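## Task

Move the orange bin and the green bin, and no other bin, over the benches to the bench edge where the hook currently rests. Put the hook back in its current spot, lying flat on the bench with its handle sticking out past that same edge. Every other object must finish on the same support it sits on now. Nothing counts as placed if it stays there only because a robot is holding it. At the end, open the grippers and move the arms away.

## Robot and tools

Setup: four identical i2rt Big YAM arms, named arm1, arm2, arm3 and arm4, work around a set of benches. Each has six revolute joints, a two-finger gripper and a wrist camera (arm1_cam_wrist to arm4_cam_wrist). Two fixed room cameras, room_a and room_b, view the scene. Reach is roughly 1.0 m from the joint 1 axis. Joints move at different speeds, so the hand can sweep a wide arc between postures.

Frames: one shared scene frame, origin on the floor, +z up. The hand point is midway between the fingertips; the hand's z axis runs along the fingers and the fingers open along its y axis. Camera calibration (K, distortion, T_world_to_cam, pos_world) is given per camera and may be off by a few degrees and millimetres; wrist camera poses are derived from joint readings and can be further off.

execute_actions: argument "actions" is a list holding exactly one action object, or empty (empty just returns state and images). The action has one optional key per arm ("arm1" to "arm4"); each arm's value is {"joints": {...}} with any subset of joint1_rad, joint2_rad, joint3_rad, joint4_rad, joint5_rad, joint6_rad (radians) and gripper_m (metres). All values are absolute targets, not offsets. Everything in one action starts at once and may finish at different times. Ranges and done-tolerances: joint1_rad -2.879..2.879 (±0.045), turns the arm about its base, positive counter-clockwise seen from above, 0 facing the base's forward direction; joint2_rad 0..3.141 (±0.14), shoulder, 0 = upper arm pointing back roughly level, positive lifts it up and forward; joint3_rad 0..3.019 (±0.09), elbow, 0 = folded, positive opens; joint4_rad -1.692..1.57 (±0.055), hand pitch, positive tips fingers up; joint5_rad -1.57..1.57 (±0.03), hand sideways swing, positive to the arm's right; joint6_rad -2.094..2.094 (±0.035), hand roll, positive clockwise viewed from behind the hand; gripper_m 0..0.093 (±0.003), fingertip gap, grip force around 50 to 62 N per pad at most. Out-of-range values or unknown keys reject the whole call and nothing moves. Joints or arms you omit may keep pushing toward earlier targets. Optional "cameras": list of camera names, or "all"/null/omitted for every camera, [] for none.

wait: "seconds" from 0 to 10; issues no new commands and returns state and images.

zoom_image: "camera" (one of the six) and "region" [x0, y0, x1, y1] in pixels of that camera's latest full image, top-left origin, at most 504 by 504.

finished_scene: "scene" integer (1 or 2); ends that scene for good and reports success, then gives the next task. Call only once the goal holds with grippers released and arms clear.

Result lines: joint_positions (actual angles), joint torques (drive output in joint order, offset and noisy, not a clean contact signal), a "pictures" line naming images in order, and joint_status per commanded joint. Status words: "off_target" (stopped short and may still push); "contact_stop" or "time_out" (joint holds where it stopped; a timed-out joint may keep a nearby target and keep pushing, listed in on_its_own); "not_followed" after a "joint command not followed" line, meaning a self/inter-arm clearance check withheld that arm's joint targets (its gripper target still runs) and may retry them on later actions. on_its_own lists behaviour not commanded by this call; "held at" gives the held target, not the position. To relieve a pushing joint, command its reported position. Tiny target changes may not move a joint. A stopped result cancels any later motion calls in the same reply.

Heat: sustained load warms motors, even while you think. MOTOR HOT appears at 85 °C; at 100 °C the arm and gripper go limp and drop (OVER-TEMPERATURE FAULT, with "limit_stop_at_motor_heat" in joint_status; resend targets after cooling).

Avoid: knocking anything off the benches or out of the work area, dropping or slamming objects, pressing two arms together (the clearance check can be late and ignores fingers, gripper housings and wrist cameras), and long hard pushes against objects or benches, since the arms do not stop on touch. The robot holds the last command while you deliberate. Loose objects may occasionally get nudged by outside disturbances.

Each tool is called as name(argument=value, ...) on one line, values as JSON.

## Session

execute_actions(actions=[])

Scene clock: 0.00 s.
Joint torques (N m, as the arm reports them, + toward a larger angle): no reading
arm1.joint_positions: joint1_rad=-0.723 joint2_rad=+0.633 joint3_rad=+1.695 joint4_rad=-1.299 joint5_rad=-0.018 joint6_rad=+0.650 gripper_m=+0.095
arm1.joint_status: not commanded
arm1.hand: x=-0.3817 y=-1.0426 z=+1.4512 quat_wxyz=(-0.421, +0.134, -0.775, -0.452) (m; scene frame)
arm2.joint_positions: joint1_rad=+0.682 joint2_rad=+0.555 joint3_rad=+1.453 joint4_rad=-1.502 joint5_rad=-0.118 joint6_rad=-0.454 gripper_m=+0.095
arm2.joint_status: not commanded
arm2.hand: x=+0.3307 y=-1.0686 z=+1.3034 quat_wxyz=(-0.235, +0.874, -0.136, -0.404) (m; scene frame)
arm3.joint_positions: joint1_rad=-0.441 joint2_rad=+0.388 joint3_rad=+1.407 joint4_rad=-1.566 joint5_rad=+0.243 joint6_rad=-0.245 gripper_m=+0.094
arm3.joint_status: not commanded
arm3.hand: x=-0.5664 y=+1.1163 z=+1.2624 quat_wxyz=(-0.112, -0.713, -0.499, +0.479) (m; scene frame)
arm4.joint_positions: joint1_rad=-0.298 joint2_rad=+0.369 joint3_rad=+1.346 joint4_rad=-1.608 joint5_rad=-0.047 joint6_rad=-0.254 gripper_m=+0.094
arm4.joint_status: not commanded
arm4.hand: x=+0.4748 y=+1.0792 z=+1.2583 quat_wxyz=(-0.237, -0.631, -0.632, +0.382) (m; scene frame)
pictures: arm1_cam_wrist, arm2_cam_wrist, arm3_cam_wrist, arm4_cam_wrist, room_a, room_b
Images, in order (width x height): arm1_cam_wrist 672x504, arm2_cam_wrist 672x504, arm3_cam_wrist 672x504, arm4_cam_wrist 672x504, room_a 672x504, room_b 672x504.

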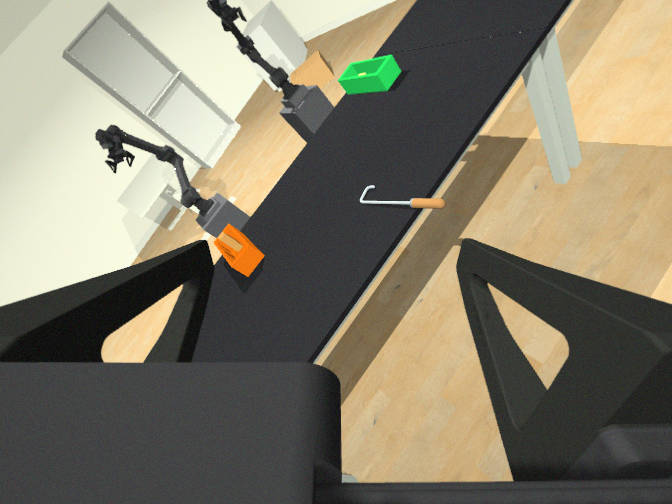

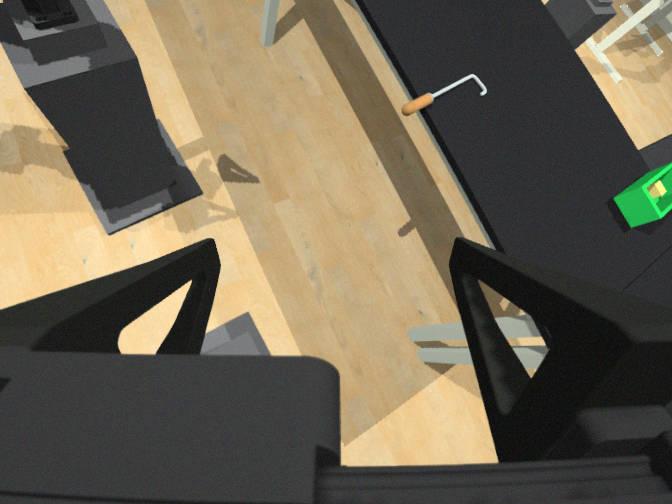

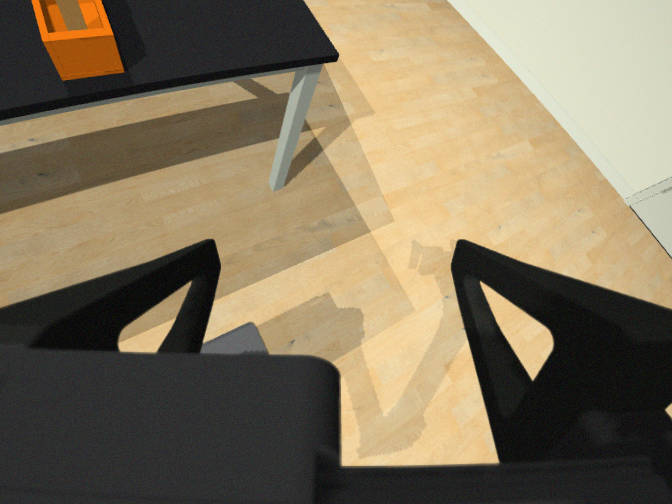

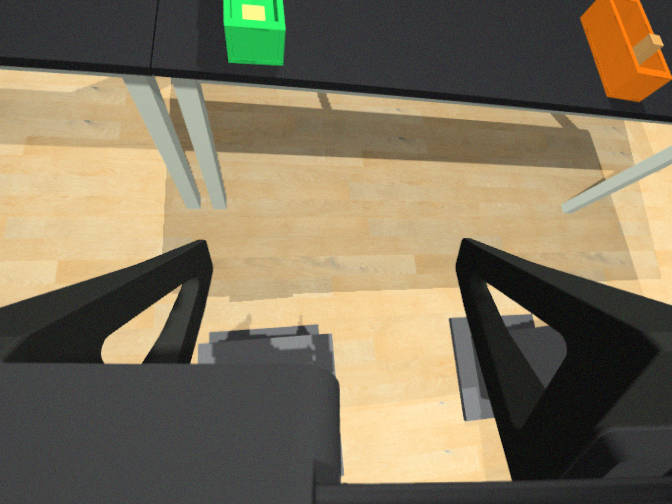

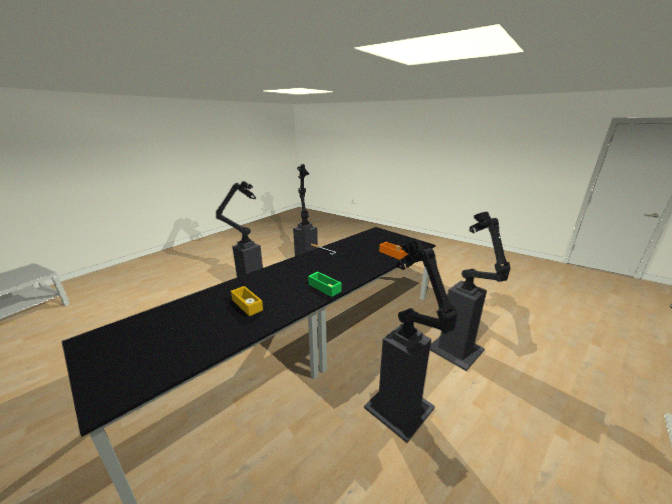

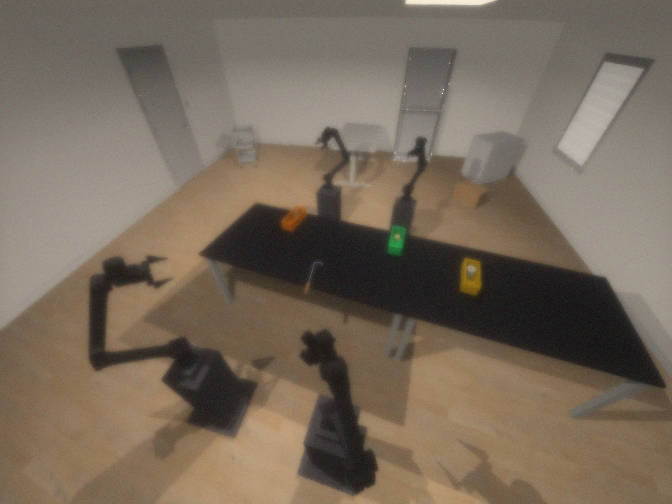

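zoom_image(camera="room_b", region=[180, 170, 520, 340])

zoom_image(camera="room_a", region=[200, 200, 520, 380])

zoom_image(camera="arm1_cam_wrist", region=[190, 40, 470, 290])

Region (180, 170, 520, 340) of room_b's 672x504 image, scaled by 1.482, with more detail than that image has.

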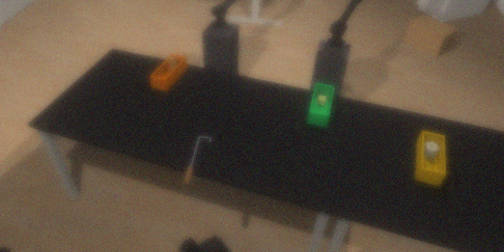

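Region (200, 200, 520, 380) of room_a's 672x504 image, scaled by 1.575, with more detail than that image has; it fills the top 284 rows of this view, and the rest is white.

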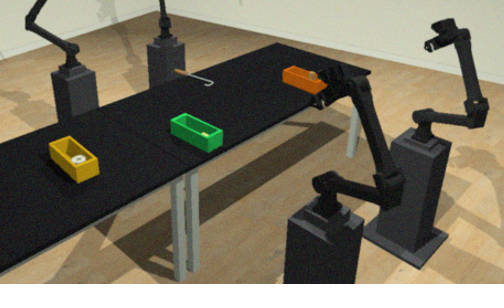

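Region (190, 40, 470, 290) of arm1_cam_wrist's 672x504 image, scaled by 1.800, with more detail than that image has; it fills the top 450 rows of this view, and the rest is white.

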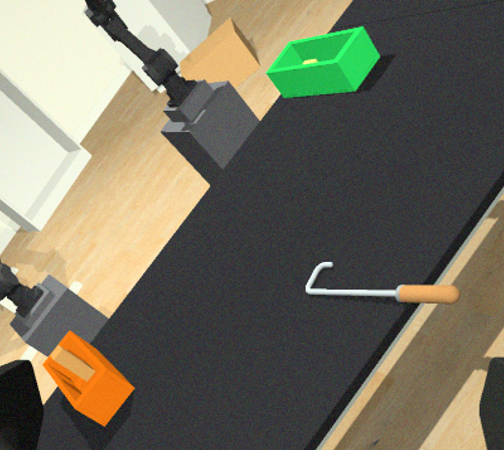

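execute_actions(actions=[{"arm1":{"joints":{"joint1_rad":0,"joint2_rad":1.2,"joint3_rad":1.2,"joint4_rad":-0.5,"joint5_rad":0,"joint6_rad":0}},"arm2":{"joints":{"joint1_rad":0,"joint2_rad":1.4,"joint3_rad":1.2,"joint4_rad":-0.3,"joint5_rad":0,"joint6_rad":0}},"arm3":{"joints":{"joint1_rad":0,"joint2_rad":1.2,"joint3_rad":0.9,"joint4_rad":0,"joint5_rad":0,"joint6_rad":0}},"arm4":{"joints":{"joint1_rad":0,"joint2_rad":1.0,"joint3_rad":0.6,"joint4_rad":0.2,"joint5_rad":0,"joint6_rad":0}}}])

Scene clock: 49.00 s.
Joint torques (N m, as the arm reports them, + toward a larger angle): arm1=[-1.6  -8.77 16.29  1.76 -0.03 -0.09] | arm2=[ 0.93 -8.62 12.8   3.55  0.06  0.06] | arm3=[-0.86 -9.1  10.19  2.04 -0.04  0.07] | arm4=[ 1.01 -6.13  9.16  2.86 -0.08  0.06]
arm1.joint_positions: joint1_rad=+0.007 joint2_rad=+1.186 joint3_rad=+1.163 joint4_rad=-0.511 joint5_rad=+0.000 joint6_rad=+0.011 gripper_m=+0.095
arm1.joint_status: all done
arm1.hand: x=-0.5526 y=-0.6642 z=+1.1374 quat_wxyz=(-0.324, +0.652, -0.575, -0.373) (m; scene frame)
arm2.joint_positions: joint1_rad=-0.008 joint2_rad=+1.405 joint3_rad=+1.180 joint4_rad=-0.330 joint5_rad=-0.001 joint6_rad=-0.011 gripper_m=+0.095
arm2.joint_status: all done
arm2.hand: x=+0.4307 y=-0.5771 z=+1.0557 quat_wxyz=(-0.336, +0.638, -0.597, -0.352) (m; scene frame)
arm3.joint_positions: joint1_rad=+0.000 joint2_rad=+1.203 joint3_rad=+0.881 joint4_rad=-0.019 joint5_rad=+0.002 joint6_rad=-0.007 gripper_m=+0.095
arm3.joint_status: all done
arm3.hand: x=-0.4883 y=+0.6484 z=+1.0296 quat_wxyz=(-0.406, -0.584, -0.573, +0.407) (m; scene frame)
arm4.joint_positions: joint1_rad=-0.002 joint2_rad=+1.008 joint3_rad=+0.601 joint4_rad=+0.179 joint5_rad=-0.001 joint6_rad=-0.008 gripper_m=+0.094
arm4.joint_status: all done
arm4.hand: x=+0.5013 y=+0.7172 z=+1.0322 quat_wxyz=(-0.436, -0.548, -0.564, +0.437) (m; scene frame)
pictures: arm1_cam_wrist, arm2_cam_wrist, arm3_cam_wrist, arm4_cam_wrist, room_a, room_b
camera_calibration (this result's frames):
arm1_cam_wrist: T_world_to_cam=[[0.992245, 0.123843, -0.0106261, 0.64015], [0.108995, -0.907992, -0.404562, -0.0732414], [-0.0597506, 0.400266, -0.914449, 1.40362], [0, 0, 0, 1]] pos_world=[-0.543335, -0.707604, 1.26071]
arm2_cam_wrist: T_world_to_cam=[[0.998276, 0.0543178, 0.0222325, -0.429833], [0.0586914, -0.924913, -0.37562, -0.156335], [0.000160203, 0.376278, -0.926507, 1.31616], [0, 0, 0, 1]] pos_world=[0.438057, -0.616489, 1.17026]
arm3_cam_wrist: T_world_to_cam=[[-0.999881, 0.00910007, -0.0124861, -0.483394], [0.0145799, 0.823164, -0.567616, 0.0644231], [0.00511278, -0.567731, -0.823198, 1.34556], [0, 0, 0, 1]] pos_world=[-0.491155, 0.715284, 1.13819]
arm4_cam_wrist: T_world_to_cam=[[-0.999899, -0.00535795, 0.01316, 0.492406], [-0.0126466, 0.757803, -0.652361, 0.137525], [-0.00647739, -0.652462, -0.757794, 1.37699], [0, 0, 0, 1]] pos_world=[0.503015, 0.796855, 1.12671]
Images, in order (width x height): arm1_cam_wrist 672x504, arm2_cam_wrist 672x504, arm3_cam_wrist 672x504, arm4_cam_wrist 672x504, room_a 672x504, room_b 672x504.

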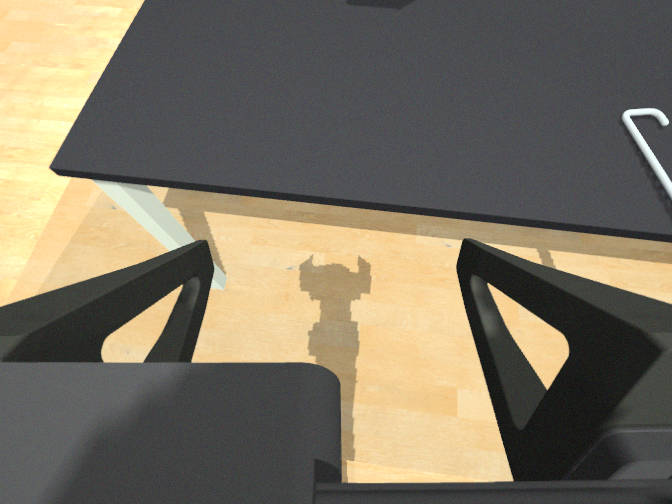

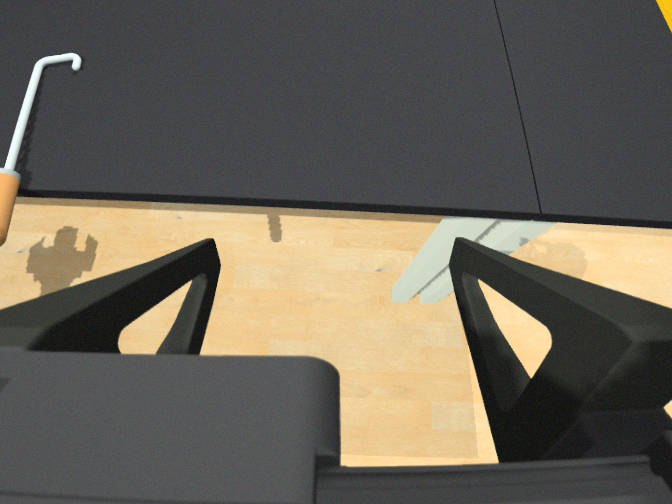

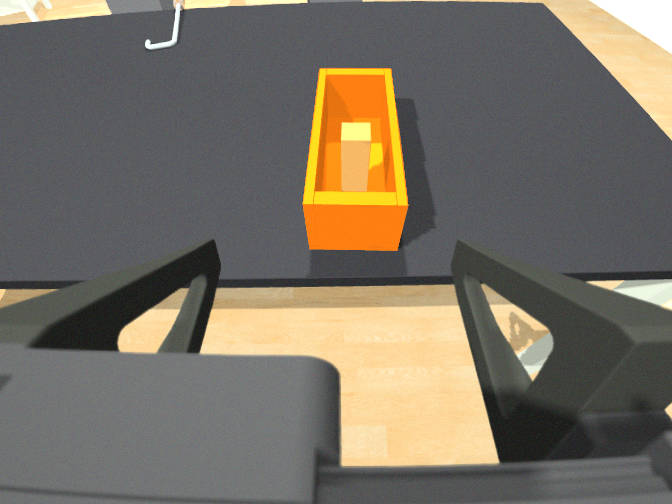

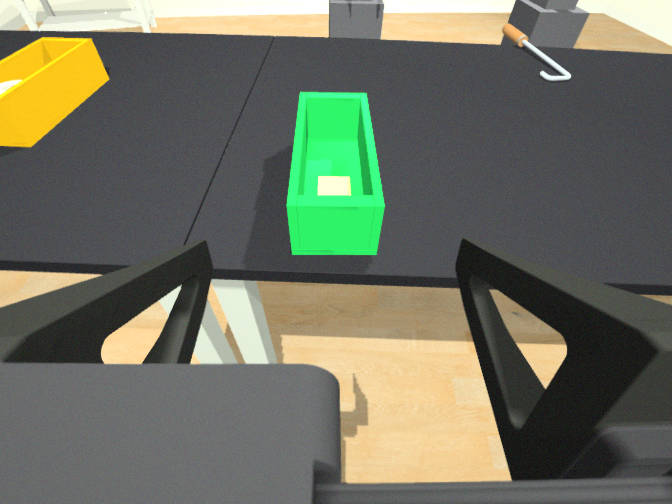

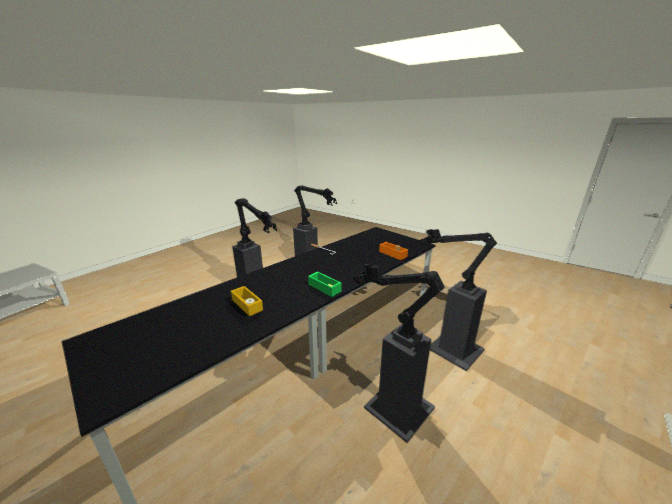

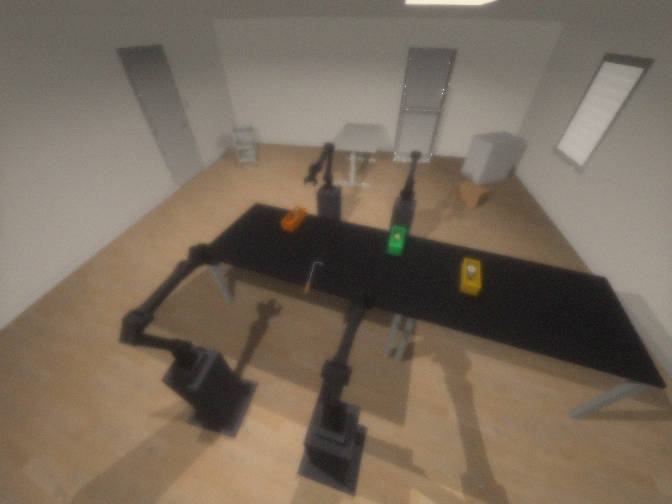

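execute_actions(actions=[{"arm1":{"joints":{"joint4_rad":0.5}},"arm2":{"joints":{"joint3_rad":2.0}},"arm3":{"joints":{"joint2_rad":0.7,"gripper_m":0.0}},"arm4":{"joints":{"joint2_rad":1.3,"gripper_m":0.0}}}], cameras=["room_a"])

Scene clock: 71.00 s.
Joint torques (N m, as the arm reports them, + toward a larger angle): arm1=[-1.34 -9.16 15.98  1.76 -0.03 -0.09] | arm2=[ 1.12 -6.97 12.85  3.1   0.02  0.04] | arm3=[-0.84 -2.45 10.42  1.53 -0.02  0.06] | arm4=[ 1.16 -9.38  8.13  2.2  -0.12  0.05]
arm1.joint_positions: joint1_rad=+0.007 joint2_rad=+1.188 joint3_rad=+1.163 joint4_rad=+0.486 joint5_rad=+0.000 joint6_rad=+0.010 gripper_m=+0.095
arm1.joint_status: all done
arm1.hand: x=-0.5544 y=-0.6540 z=+1.3713 quat_wxyz=(-0.556, +0.397, -0.349, -0.642) (m; scene frame)
arm2.joint_positions: joint1_rad=-0.008 joint2_rad=+1.394 joint3_rad=+1.965 joint4_rad=-0.321 joint5_rad=-0.001 joint6_rad=-0.011 gripper_m=+0.095
arm2.joint_status: all done
arm2.hand: x=+0.4322 y=-0.6026 z=+1.5379 quat_wxyz=(-0.545, +0.448, -0.419, -0.571) (m; scene frame)
arm3.joint_positions: joint1_rad=+0.000 joint2_rad=+0.700 joint3_rad=+0.881 joint4_rad=-0.007 joint5_rad=+0.002 joint6_rad=-0.007 gripper_m=+0.001
arm3.joint_status: all done
arm3.hand: x=-0.4898 y=+0.7964 z=+1.2628 quat_wxyz=(-0.538, -0.462, -0.450, +0.543) (m; scene frame)
arm4.joint_positions: joint1_rad=-0.002 joint2_rad=+1.302 joint3_rad=+0.598 joint4_rad=+0.188 joint5_rad=-0.001 joint6_rad=-0.008 gripper_m=+0.000
arm4.joint_status: all done
arm4.hand: x=+0.5006 y=+0.6948 z=+0.8964 quat_wxyz=(-0.351, -0.605, -0.621, +0.353) (m; scene frame)
pictures: room_a
Images, in order (width x height): room_a 672x504.

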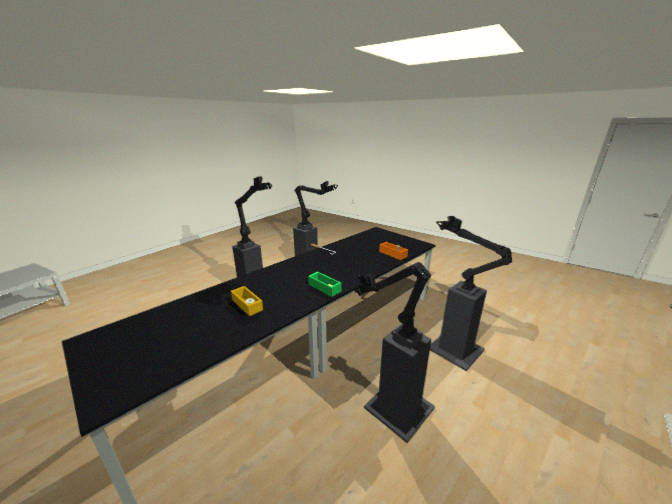

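execute_actions(actions=[{"arm1":{"joints":{"joint1_rad":-0.949,"joint2_rad":2.45,"joint3_rad":1.72,"joint4_rad":0.76,"joint5_rad":-1.04,"joint6_rad":0}},"arm3":{"joints":{"joint1_rad":-0.04,"joint2_rad":1.80,"joint3_rad":0.81,"joint4_rad":0.72,"gripper_m":0.07}},"arm4":{"joints":{"joint2_rad":1.86,"joint3_rad":0.79,"joint4_rad":0.80,"gripper_m":0.07}}}], cameras=["arm1_cam_wrist","arm3_cam_wrist","arm4_cam_wrist","room_b"])

Scene clock: 124.40 s.
Joint torques (N m, as the arm reports them, + toward a larger angle): arm1=[ -1.08 -27.45  12.26   1.41  -0.11  -0.12] | arm2=[ 1.01 -6.8  12.85  3.2   0.02  0.05] | arm3=[ -0.98 -14.59   5.65   2.02  -0.03   0.04] | arm4=[  0.69 -14.72   6.02   2.81  -0.08   0.09]
arm1.joint_positions: joint1_rad=-0.942 joint2_rad=+2.448 joint3_rad=+1.692 joint4_rad=+0.752 joint5_rad=-1.038 joint6_rad=+0.008 gripper_m=+0.095
arm1.joint_status: all done
arm1.hand: x=-0.0028 y=-0.5432 z=+0.8231 quat_wxyz=(-0.437, +0.552, -0.445, -0.553) (m; scene frame)
arm2.joint_positions: joint1_rad=-0.008 joint2_rad=+1.394 joint3_rad=+1.965 joint4_rad=-0.321 joint5_rad=-0.001 joint6_rad=-0.011 gripper_m=+0.095
arm2.joint_status: not commanded
arm2.hand: x=+0.4322 y=-0.6026 z=+1.5379 quat_wxyz=(-0.545, +0.448, -0.419, -0.571) (m; scene frame)
arm3.joint_positions: joint1_rad=-0.035 joint2_rad=+1.811 joint3_rad=+0.807 joint4_rad=+0.701 joint5_rad=+0.002 joint6_rad=-0.006 gripper_m=+0.070
arm3.joint_status: all done
arm3.hand: x=-0.5078 y=+0.5754 z=+0.8102 quat_wxyz=(-0.409, -0.586, -0.555, +0.425) (m; scene frame)
arm4.joint_positions: joint1_rad=-0.002 joint2_rad=+1.857 joint3_rad=+0.779 joint4_rad=+0.779 joint5_rad=-0.001 joint6_rad=-0.007 gripper_m=+0.070
arm4.joint_status: all done
arm4.hand: x=+0.5017 y=+0.5776 z=+0.8162 quat_wxyz=(-0.417, -0.563, -0.579, +0.417) (m; scene frame)
pictures: arm1_cam_wrist, arm3_cam_wrist, arm4_cam_wrist, room_b
camera_calibration (this result's frames):
arm1_cam_wrist: T_world_to_cam=[[0.975517, 0.219422, -0.0148275, 0.131679], [0.116136, -0.571229, -0.812533, 0.368316], [-0.186757, 0.790918, -0.582727, 1.03946], [0, 0, 0, 1]] pos_world=[0.0228965, -0.640625, 0.90694]
arm3_cam_wrist: T_world_to_cam=[[-0.998927, 0.0444893, -0.012878, -0.524499], [0.0433494, 0.80018, -0.598192, 0.0528028], [-0.0163084, -0.598108, -0.801249, 1.1125], [0, 0, 0, 1]] pos_world=[-0.508082, 0.646476, 0.916219]
arm4_cam_wrist: T_world_to_cam=[[-0.9999, -0.0055711, 0.0130319, 0.495147], [-0.0122528, 0.801926, -0.597297, 0.0317724], [-0.00712301, -0.597397, -0.801914, 1.1267], [0, 0, 0, 1]] pos_world=[0.503512, 0.650366, 0.916041]
Images, in order (width x height): arm1_cam_wrist 672x504, arm3_cam_wrist 672x504, arm4_cam_wrist 672x504, room_b 672x504.

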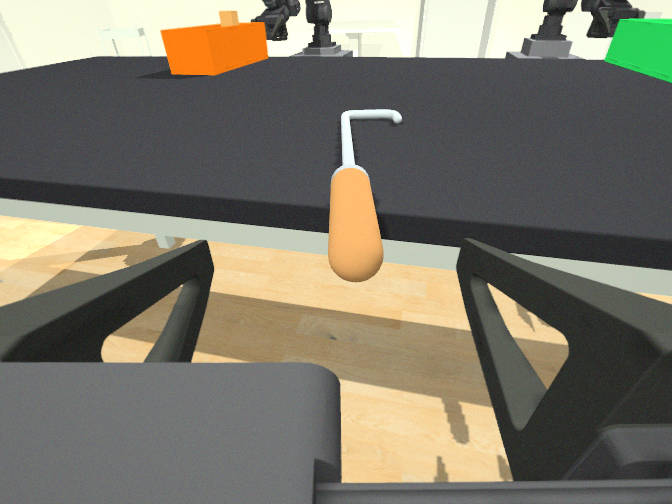

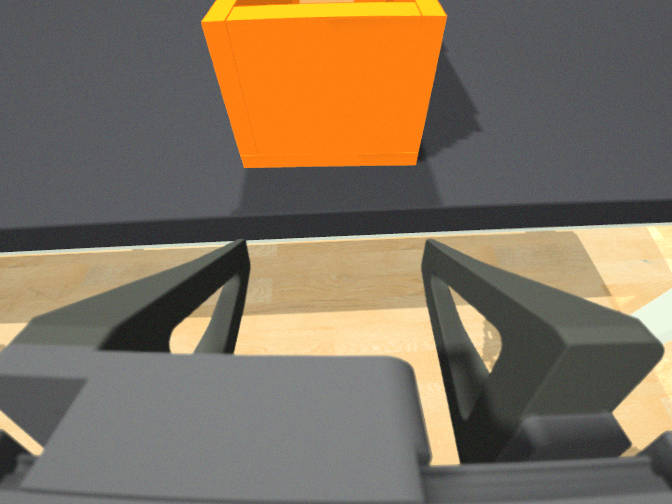

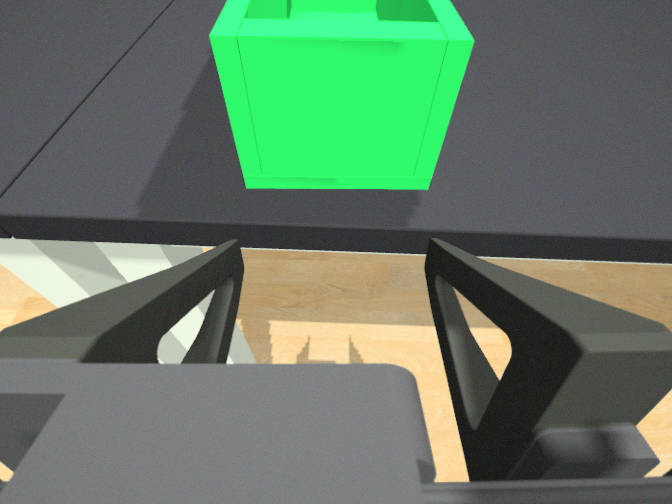

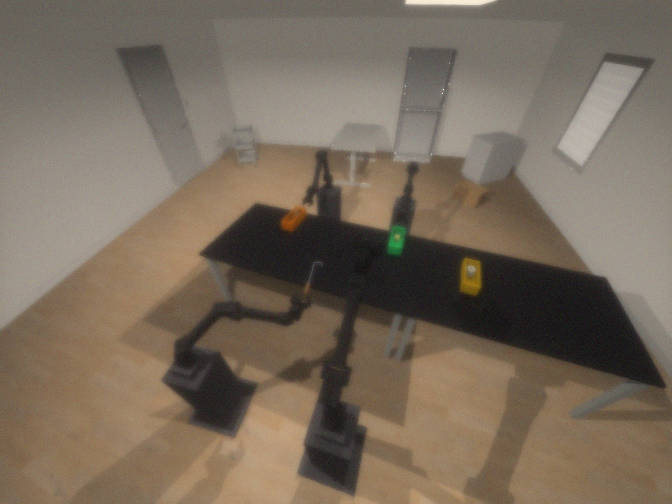

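execute_actions(actions=[{"arm1":{"joints":{"joint1_rad":-0.82,"joint2_rad":2.715,"joint3_rad":2.165,"joint4_rad":0.588,"joint5_rad":-0.902}},"arm3":{"joints":{"joint2_rad":1.93,"joint3_rad":1.04,"joint4_rad":0.62}},"arm4":{"joints":{"joint2_rad":1.995,"joint3_rad":1.04,"joint4_rad":0.68}}}], cameras=["arm1_cam_wrist","room_b"])

Scene clock: 156.70 s.
Joint torques (N m, as the arm reports them, + toward a larger angle): arm1=[ -1.4  -29.37  14.24   1.13   0.01  -0.02] | arm2=[ 0.88 -7.23 12.88  3.15  0.03  0.05] | arm3=[ -0.68 -17.5    8.52   1.25  -0.02   0.07] | arm4=[  1.19 -17.59   8.5    1.56  -0.05   0.06]
arm1.joint_positions: joint1_rad=-0.822 joint2_rad=+2.716 joint3_rad=+2.127 joint4_rad=+0.590 joint5_rad=-0.903 joint6_rad=+0.002 gripper_m=+0.095
arm1.joint_status: all done
arm1.hand: x=-0.0123 y=-0.4245 z=+0.7775 quat_wxyz=(-0.444, +0.550, -0.446, -0.549) (m; scene frame)
arm2.joint_positions: joint1_rad=-0.008 joint2_rad=+1.394 joint3_rad=+1.965 joint4_rad=-0.321 joint5_rad=-0.001 joint6_rad=-0.011 gripper_m=+0.095
arm2.joint_status: not commanded
arm2.hand: x=+0.4322 y=-0.6026 z=+1.5379 quat_wxyz=(-0.545, +0.448, -0.419, -0.571) (m; scene frame)
arm3.joint_positions: joint1_rad=-0.035 joint2_rad=+1.946 joint3_rad=+1.003 joint4_rad=+0.621 joint5_rad=+0.002 joint6_rad=-0.006 gripper_m=+0.070
arm3.joint_status: all done
arm3.hand: x=-0.5106 y=+0.5122 z=+0.7937 quat_wxyz=(-0.404, -0.590, -0.559, +0.419) (m; scene frame)
arm4.joint_positions: joint1_rad=-0.002 joint2_rad=+1.982 joint3_rad=+1.013 joint4_rad=+0.690 joint5_rad=-0.001 joint6_rad=-0.007 gripper_m=+0.070
arm4.joint_status: all done
arm4.hand: x=+0.5028 y=+0.4993 z=+0.8169 quat_wxyz=(-0.422, -0.559, -0.575, +0.423) (m; scene frame)
pictures: arm1_cam_wrist, room_b
camera_calibration (this result's frames):
arm1_cam_wrist: T_world_to_cam=[[0.978752, 0.204964, -0.00581201, 0.101101], [0.114482, -0.569756, -0.813801, 0.401724], [-0.170111, 0.795844, -0.581115, 0.91829], [0, 0, 0, 1]] pos_world=[0.0112689, -0.522653, 0.861143]
Images, in order (width x height): arm1_cam_wrist 672x504, room_b 672x504.

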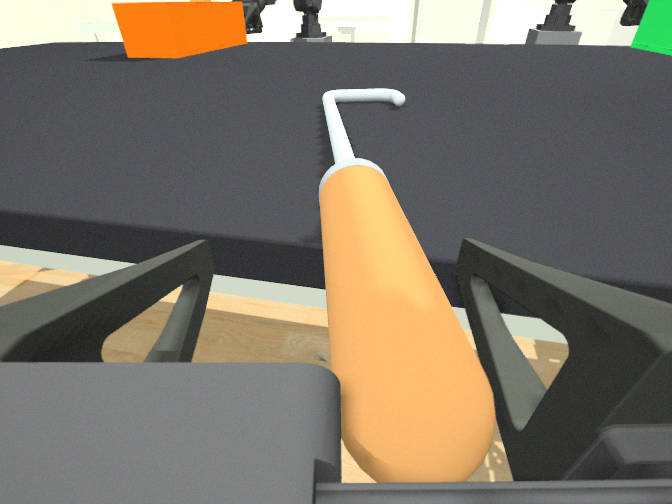

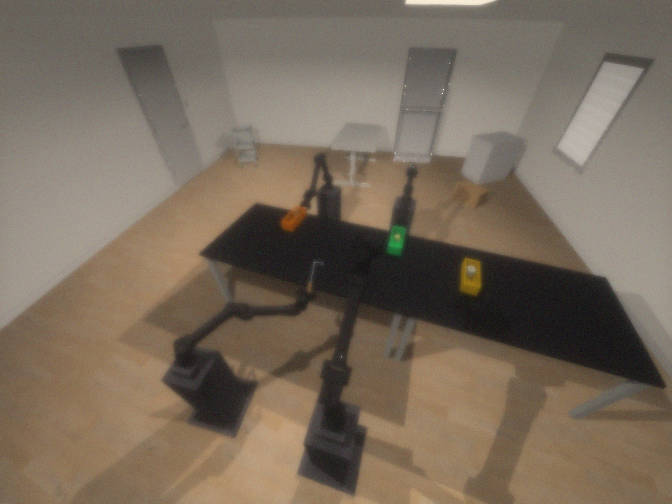

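execute_actions(actions=[{"arm1":{"joints":{"gripper_m":0.0}},"arm3":{"joints":{"joint2_rad":2.03,"joint3_rad":1.262,"joint4_rad":0.52}},"arm4":{"joints":{"joint2_rad":2.105,"joint3_rad":1.255,"joint4_rad":0.565}}}], cameras=["arm1_cam_wrist","arm3_cam_wrist","arm4_cam_wrist"])

Scene clock: 166.23 s.
Joint torques (N m, as the arm reports them, + toward a larger angle): arm1=[ -0.48 -29.61  14.62   1.03   0.    -0.03] | arm2=[ 0.95 -7.39 12.84  3.27  0.04  0.06] | arm3=[ -0.98 -19.14  10.03   1.32   0.01   0.03] | arm4=[  1.59 -19.04   9.87   1.56  -0.04   0.07]
arm1.joint_positions: joint1_rad=-0.822 joint2_rad=+2.716 joint3_rad=+2.127 joint4_rad=+0.590 joint5_rad=-0.902 joint6_rad=+0.002 gripper_m=+0.072
arm1.joint_status: gripper_m off_target (ended at +0.072, target +0.000)
arm1.hand: x=-0.0121 y=-0.4245 z=+0.7775 quat_wxyz=(-0.445, +0.550, -0.446, -0.548) (m; scene frame)
arm2.joint_positions: joint1_rad=-0.008 joint2_rad=+1.394 joint3_rad=+1.965 joint4_rad=-0.321 joint5_rad=-0.001 joint6_rad=-0.011 gripper_m=+0.095
arm2.joint_status: not commanded
arm2.hand: x=+0.4322 y=-0.6026 z=+1.5379 quat_wxyz=(-0.545, +0.448, -0.419, -0.571) (m; scene frame)
arm3.joint_positions: joint1_rad=-0.035 joint2_rad=+2.042 joint3_rad=+1.217 joint4_rad=+0.521 joint5_rad=+0.002 joint6_rad=-0.006 gripper_m=+0.070
arm3.joint_status: all done
arm3.hand: x=-0.5139 y=+0.4453 z=+0.8059 quat_wxyz=(-0.409, -0.586, -0.555, +0.425) (m; scene frame)
arm4.joint_positions: joint1_rad=-0.002 joint2_rad=+2.087 joint3_rad=+1.218 joint4_rad=+0.576 joint5_rad=-0.001 joint6_rad=-0.007 gripper_m=+0.070
arm4.joint_status: all done
arm4.hand: x=+0.5036 y=+0.4375 z=+0.8122 quat_wxyz=(-0.418, -0.562, -0.578, +0.419) (m; scene frame)
pictures: arm1_cam_wrist, arm3_cam_wrist, arm4_cam_wrist
camera_calibration (this result's frames):
arm1_cam_wrist: T_world_to_cam=[[0.978988, 0.203846, -0.00542667, 0.100132], [0.114137, -0.56982, -0.813804, 0.401697], [-0.168983, 0.796085, -0.581114, 0.918406], [0, 0, 0, 1]] pos_world=[0.0113176, -0.522646, 0.861144]
arm3_cam_wrist: T_world_to_cam=[[-0.998936, 0.0439935, -0.0138396, -0.523847], [0.0435389, 0.800624, -0.597583, 0.154051], [-0.0152094, -0.597549, -0.801688, 1.0318], [0, 0, 0, 1]] pos_world=[-0.514303, 0.516262, 0.911992]
arm4_cam_wrist: T_world_to_cam=[[-0.9999, -0.00554205, 0.0129897, 0.49638], [-0.0122394, 0.798954, -0.601267, 0.146253], [-0.00704595, -0.601366, -0.798943, 1.0392], [0, 0, 0, 1]] pos_world=[0.505443, 0.510842, 0.911752]
Images, in order (width x height): arm1_cam_wrist 672x504, arm3_cam_wrist 672x504, arm4_cam_wrist 672x504.

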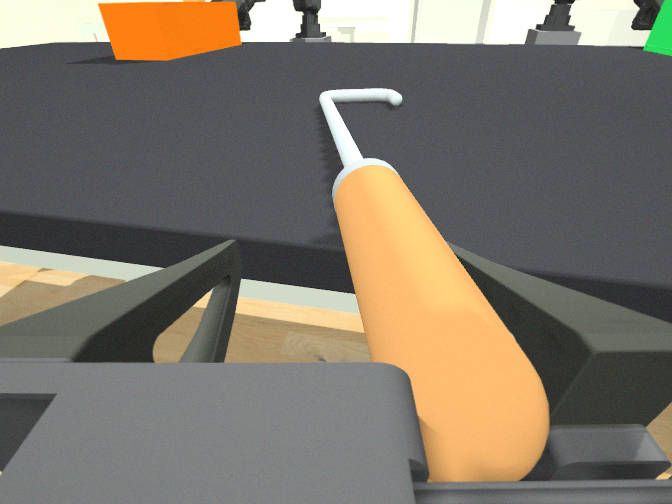

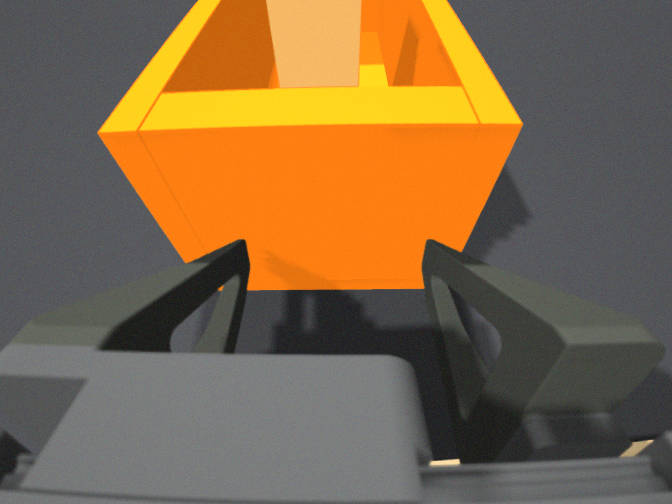

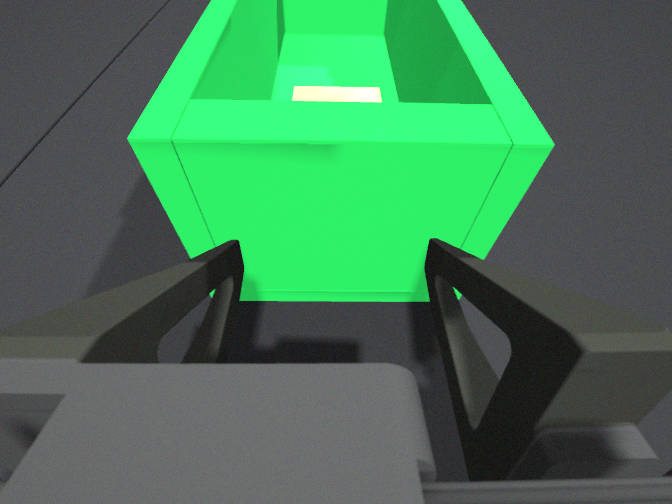

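execute_actions(actions=[{"arm1":{"joints":{"gripper_m":0.093}},"arm3":{"joints":{"joint2_rad":2.14,"joint3_rad":1.47,"joint4_rad":0.42}},"arm4":{"joints":{"joint2_rad":2.21,"joint3_rad":1.465,"joint4_rad":0.465}}}], cameras=["arm1_cam_wrist"])

Scene clock: 172.73 s.
Joint torques (N m, as the arm reports them, + toward a larger angle): arm1=[ -1.23 -30.16  14.42   1.17   0.     0.01] | arm2=[ 1.1  -6.9  12.81  3.2   0.04  0.03] | arm3=[ -0.81 -20.83  11.31   1.3    0.04   0.04] | arm4=[  0.71 -20.85  10.78   1.42  -0.04   0.07]
arm1.joint_positions: joint1_rad=-0.822 joint2_rad=+2.716 joint3_rad=+2.127 joint4_rad=+0.590 joint5_rad=-0.903 joint6_rad=+0.002 gripper_m=+0.093
arm1.joint_status: all done
arm1.hand: x=-0.0122 y=-0.4245 z=+0.7775 quat_wxyz=(-0.444, +0.550, -0.446, -0.548) (m; scene frame)
arm2.joint_positions: joint1_rad=-0.008 joint2_rad=+1.394 joint3_rad=+1.965 joint4_rad=-0.321 joint5_rad=-0.001 joint6_rad=-0.011 gripper_m=+0.095
arm2.joint_status: not commanded
arm2.hand: x=+0.4322 y=-0.6026 z=+1.5379 quat_wxyz=(-0.545, +0.448, -0.419, -0.571) (m; scene frame)
arm3.joint_positions: joint1_rad=-0.035 joint2_rad=+2.151 joint3_rad=+1.414 joint4_rad=+0.422 joint5_rad=+0.002 joint6_rad=-0.006 gripper_m=+0.070
arm3.joint_status: all done
arm3.hand: x=-0.5164 y=+0.3906 z=+0.7995 quat_wxyz=(-0.406, -0.589, -0.558, +0.421) (m; scene frame)
arm4.joint_positions: joint1_rad=-0.002 joint2_rad=+2.187 joint3_rad=+1.423 joint4_rad=+0.475 joint5_rad=-0.001 joint6_rad=-0.007 gripper_m=+0.070
arm4.joint_status: all done
arm4.hand: x=+0.5044 y=+0.3798 z=+0.8134 quat_wxyz=(-0.419, -0.561, -0.577, +0.420) (m; scene frame)
pictures: arm1_cam_wrist
camera_calibration (this result's frames):
arm1_cam_wrist: T_world_to_cam=[[0.97891, 0.204219, -0.00542796, 0.100357], [0.114354, -0.569778, -0.813804, 0.401717], [-0.169287, 0.79602, -0.581114, 0.918375], [0, 0, 0, 1]] pos_world=[0.011291, -0.52265, 0.861144]
Images, in order (width x height): arm1_cam_wrist 672x504.

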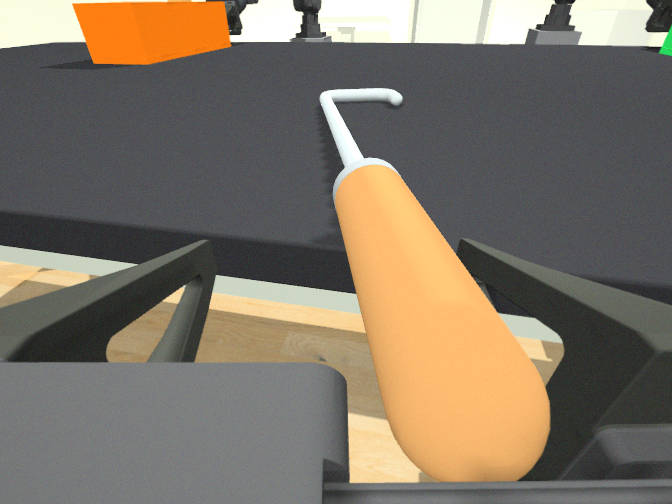

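execute_actions(actions=[{"arm1":{"joints":{"joint1_rad":-0.875,"joint2_rad":2.735,"joint3_rad":2.22,"joint4_rad":0.552,"joint5_rad":-1.025}},"arm3":{"joints":{"joint2_rad":2.24,"joint3_rad":1.685,"joint4_rad":0.33}},"arm4":{"joints":{"joint2_rad":2.315,"joint3_rad":1.67,"joint4_rad":0.365}}}], cameras=["arm1_cam_wrist"])

Scene clock: 184.60 s.
Joint torques (N m, as the arm reports them, + toward a larger angle): arm1=[ -0.14 -28.48  14.38   0.82  -0.12   0.  ] | arm2=[ 0.82 -7.16 12.87  3.21  0.03  0.04] | arm3=[ -0.85 -22.73  11.97   1.21   0.02   0.03] | arm4=[  0.36 -22.72  11.96   1.35  -0.08   0.05]
arm1.joint_positions: joint1_rad=-0.882 joint2_rad=+2.718 joint3_rad=+2.184 joint4_rad=+0.559 joint5_rad=-1.022 joint6_rad=+0.002 gripper_m=+0.093
arm1.joint_status: all done
arm1.hand: x=+0.0208 y=-0.4498 z=+0.7989 quat_wxyz=(-0.437, +0.564, -0.420, -0.561) (m; scene frame)
arm2.joint_positions: joint1_rad=-0.008 joint2_rad=+1.394 joint3_rad=+1.965 joint4_rad=-0.321 joint5_rad=-0.001 joint6_rad=-0.011 gripper_m=+0.095
arm2.joint_status: not commanded
arm2.hand: x=+0.4322 y=-0.6026 z=+1.5379 quat_wxyz=(-0.545, +0.448, -0.419, -0.571) (m; scene frame)
arm3.joint_positions: joint1_rad=-0.035 joint2_rad=+2.250 joint3_rad=+1.628 joint4_rad=+0.332 joint5_rad=+0.002 joint6_rad=-0.006 gripper_m=+0.070
arm3.joint_status: all done
arm3.hand: x=-0.5193 y=+0.3349 z=+0.8113 quat_wxyz=(-0.413, -0.584, -0.553, +0.428) (m; scene frame)
arm4.joint_positions: joint1_rad=-0.002 joint2_rad=+2.288 joint3_rad=+1.623 joint4_rad=+0.375 joint5_rad=-0.001 joint6_rad=-0.007 gripper_m=+0.070
arm4.joint_status: all done
arm4.hand: x=+0.5051 y=+0.3293 z=+0.8124 quat_wxyz=(-0.419, -0.562, -0.577, +0.420) (m; scene frame)
pictures: arm1_cam_wrist
camera_calibration (this result's frames):
arm1_cam_wrist: T_world_to_cam=[[0.964816, 0.262447, 0.0158304, 0.0828276], [0.16228, -0.547043, -0.821224, 0.416142], [-0.206868, 0.7949, -0.570386, 0.948258], [0, 0, 0, 1]] pos_world=[0.0487196, -0.547861, 0.881308]
Images, in order (width x height): arm1_cam_wrist 672x504.

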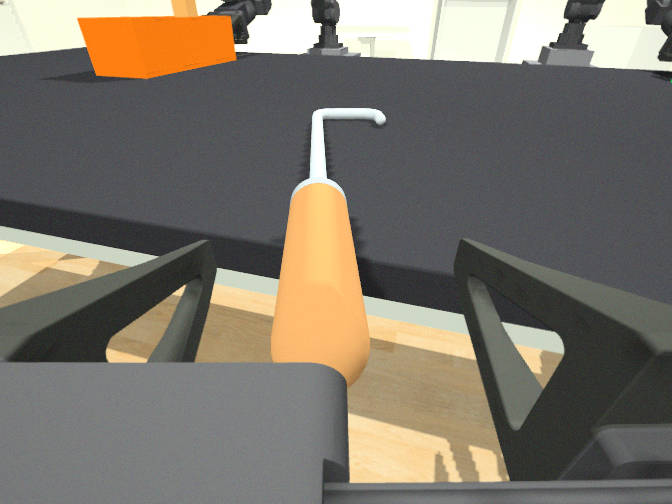

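execute_actions(actions=[{"arm1":{"joints":{"joint1_rad":-0.862,"joint2_rad":2.752}},"arm3":{"joints":{"joint2_rad":2.345,"joint3_rad":1.885,"joint4_rad":0.235}},"arm4":{"joints":{"joint2_rad":2.42,"joint3_rad":1.875,"joint4_rad":0.265}}}], cameras=["arm1_cam_wrist"])

Scene clock: 193.57 s.
Joint torques (N m, as the arm reports them, + toward a larger angle): arm1=[  0.41 -27.19  14.44   0.95  -0.1    0.  ] | arm2=[ 0.97 -7.13 12.78  3.21  0.02  0.03] | arm3=[ -0.9  -24.16  13.03   1.26   0.01   0.04] | arm4=[  1.   -24.31  12.92   1.53  -0.12   0.07]
arm1.joint_positions: joint1_rad=-0.867 joint2_rad=+2.721 joint3_rad=+2.184 joint4_rad=+0.559 joint5_rad=-1.022 joint6_rad=+0.002 gripper_m=+0.093
arm1.joint_status: all done
arm1.hand: x=+0.0095 y=-0.4426 z=+0.7962 quat_wxyz=(-0.431, +0.567, -0.417, -0.564) (m; scene frame)
arm2.joint_positions: joint1_rad=-0.008 joint2_rad=+1.394 joint3_rad=+1.965 joint4_rad=-0.321 joint5_rad=-0.001 joint6_rad=-0.011 gripper_m=+0.095
arm2.joint_status: not commanded
arm2.hand: x=+0.4322 y=-0.6026 z=+1.5379 quat_wxyz=(-0.545, +0.448, -0.419, -0.571) (m; scene frame)
arm3.joint_positions: joint1_rad=-0.035 joint2_rad=+2.351 joint3_rad=+1.820 joint4_rad=+0.237 joint5_rad=+0.002 joint6_rad=-0.006 gripper_m=+0.070
arm3.joint_status: all done
arm3.hand: x=-0.5213 y=+0.2923 z=+0.8091 quat_wxyz=(-0.412, -0.584, -0.553, +0.427) (m; scene frame)
arm4.joint_positions: joint1_rad=-0.002 joint2_rad=+2.390 joint3_rad=+1.824 joint4_rad=+0.276 joint5_rad=-0.001 joint6_rad=-0.007 gripper_m=+0.070
arm4.joint_status: all done
arm4.hand: x=+0.5058 y=+0.2844 z=+0.8113 quat_wxyz=(-0.419, -0.562, -0.577, +0.420) (m; scene frame)
pictures: arm1_cam_wrist
camera_calibration (this result's frames):
arm1_cam_wrist: T_world_to_cam=[[0.960839, 0.276794, 0.013174, 0.100465], [0.168666, -0.54645, -0.820332, 0.419173], [-0.219864, 0.790429, -0.571736, 0.937916], [0, 0, 0, 1]] pos_world=[0.0389826, -0.540107, 0.878778]
Images, in order (width x height): arm1_cam_wrist 672x504.

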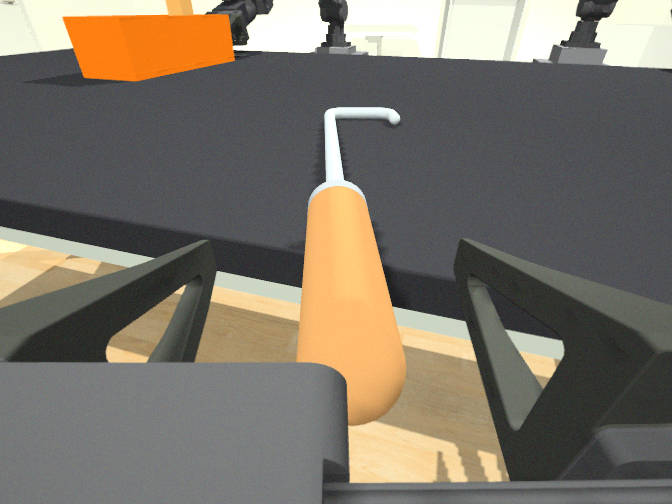

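execute_actions(actions=[{"arm1":{"joints":{"joint2_rad":2.766}},"arm3":{"joints":{"joint2_rad":2.45,"joint3_rad":2.09,"joint4_rad":0.135}},"arm4":{"joints":{"joint2_rad":2.525,"joint3_rad":2.08,"joint4_rad":0.165}}}], cameras=[])

execute_actions(actions=[{"arm1":{"joints":{"gripper_m":0.0}},"arm3":{"joints":{"joint2_rad":2.555,"joint3_rad":2.295,"joint4_rad":0.04}},"arm4":{"joints":{"joint2_rad":2.63,"joint3_rad":2.285,"joint4_rad":0.065}}}], cameras=["arm1_cam_wrist","room_b"])

Scene clock: 199.13 s.
Joint torques (N m, as the arm reports them, + toward a larger angle): arm1=[  0.03 -27.34  14.43   0.83  -0.12  -0.02] | arm2=[ 0.86 -7.2  12.83  3.18  0.04  0.05] | arm3=[ -0.79 -25.61  13.53   1.31   0.02   0.04] | arm4=[  1.18 -25.78  13.52   1.61  -0.05   0.06]
arm1.joint_positions: joint1_rad=-0.867 joint2_rad=+2.740 joint3_rad=+2.184 joint4_rad=+0.559 joint5_rad=-1.022 joint6_rad=+0.002 gripper_m=+0.093
arm1.joint_status: all done
arm1.hand: x=+0.0081 y=-0.4442 z=+0.7798 quat_wxyz=(-0.425, +0.567, -0.424, -0.565) (m; scene frame)
arm2.joint_positions: joint1_rad=-0.008 joint2_rad=+1.394 joint3_rad=+1.965 joint4_rad=-0.321 joint5_rad=-0.001 joint6_rad=-0.011 gripper_m=+0.095
arm2.joint_status: not commanded
arm2.hand: x=+0.4322 y=-0.6026 z=+1.5379 quat_wxyz=(-0.545, +0.448, -0.419, -0.571) (m; scene frame)
arm3.joint_positions: joint1_rad=-0.035 joint2_rad=+2.457 joint3_rad=+2.024 joint4_rad=+0.137 joint5_rad=+0.002 joint6_rad=-0.006 gripper_m=+0.070
arm3.joint_status: all done
arm3.hand: x=-0.5231 y=+0.2536 z=+0.8067 quat_wxyz=(-0.411, -0.585, -0.554, +0.427) (m; scene frame)
arm4.joint_positions: joint1_rad=-0.002 joint2_rad=+2.493 joint3_rad=+2.027 joint4_rad=+0.175 joint5_rad=-0.001 joint6_rad=-0.007 gripper_m=+0.070
arm4.joint_status: all done
arm4.hand: x=+0.5063 y=+0.2459 z=+0.8097 quat_wxyz=(-0.419, -0.562, -0.577, +0.420) (m; scene frame)
pictures: none
No camera images: the call's "cameras" was empty. Leave "cameras" out to get every camera's image.

Scene clock: 200.17 s.
Joint torques (N m, as the arm reports them, + toward a larger angle): arm1=[ -0.56 -27.56  14.39   0.87  -0.11  -0.02] | arm2=[ 1.02 -7.04 12.79  3.14  0.02  0.06] | arm3=[ -0.8  -26.63  14.08   1.3    0.01   0.05] | arm4=[  0.96 -27.83  14.12   1.59  -0.05   0.09]
arm1.joint_positions: joint1_rad=-0.867 joint2_rad=+2.740 joint3_rad=+2.184 joint4_rad=+0.559 joint5_rad=-1.024 joint6_rad=+0.002 gripper_m=+0.029
arm1.joint_status: gripper_m off_target (ended at +0.029, target +0.000)
arm1.hand: x=+0.0079 y=-0.4443 z=+0.7797 quat_wxyz=(-0.424, +0.567, -0.424, -0.565) (m; scene frame)
arm2.joint_positions: joint1_rad=-0.008 joint2_rad=+1.394 joint3_rad=+1.965 joint4_rad=-0.321 joint5_rad=-0.001 joint6_rad=-0.011 gripper_m=+0.095
arm2.joint_status: not commanded
arm2.hand: x=+0.4322 y=-0.6026 z=+1.5379 quat_wxyz=(-0.545, +0.448, -0.419, -0.571) (m; scene frame)
arm3.joint_positions: joint1_rad=-0.035 joint2_rad=+2.561 joint3_rad=+2.226 joint4_rad=+0.042 joint5_rad=+0.002 joint6_rad=-0.006 gripper_m=+0.070
arm3.joint_status: all done
arm3.hand: x=-0.5247 y=+0.2218 z=+0.8062 quat_wxyz=(-0.412, -0.584, -0.553, +0.428) (m; scene frame)
arm4.joint_positions: joint1_rad=-0.002 joint2_rad=+2.596 joint3_rad=+2.230 joint4_rad=+0.075 joint5_rad=-0.001 joint6_rad=-0.007 gripper_m=+0.070
arm4.joint_status: all done
arm4.hand: x=+0.5067 y=+0.2143 z=+0.8083 quat_wxyz=(-0.419, -0.562, -0.577, +0.420) (m; scene frame)
pictures: arm1_cam_wrist, room_b
camera_calibration (this result's frames):
arm1_cam_wrist: T_world_to_cam=[[0.960501, 0.278256, -0.00340177, 0.116247], [0.158762, -0.557981, -0.814525, 0.395397], [-0.228545, 0.781812, -0.580118, 0.93218], [0, 0, 0, 1]] pos_world=[0.0386152, -0.540512, 0.86323]
Images, in order (width x height): arm1_cam_wrist 672x504, room_b 672x504.

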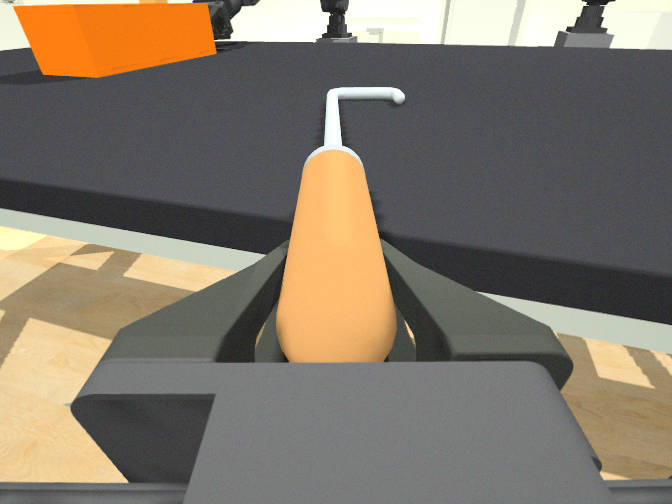

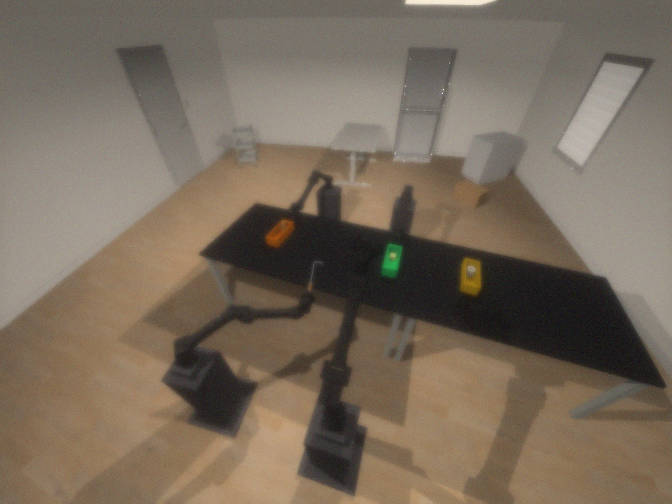

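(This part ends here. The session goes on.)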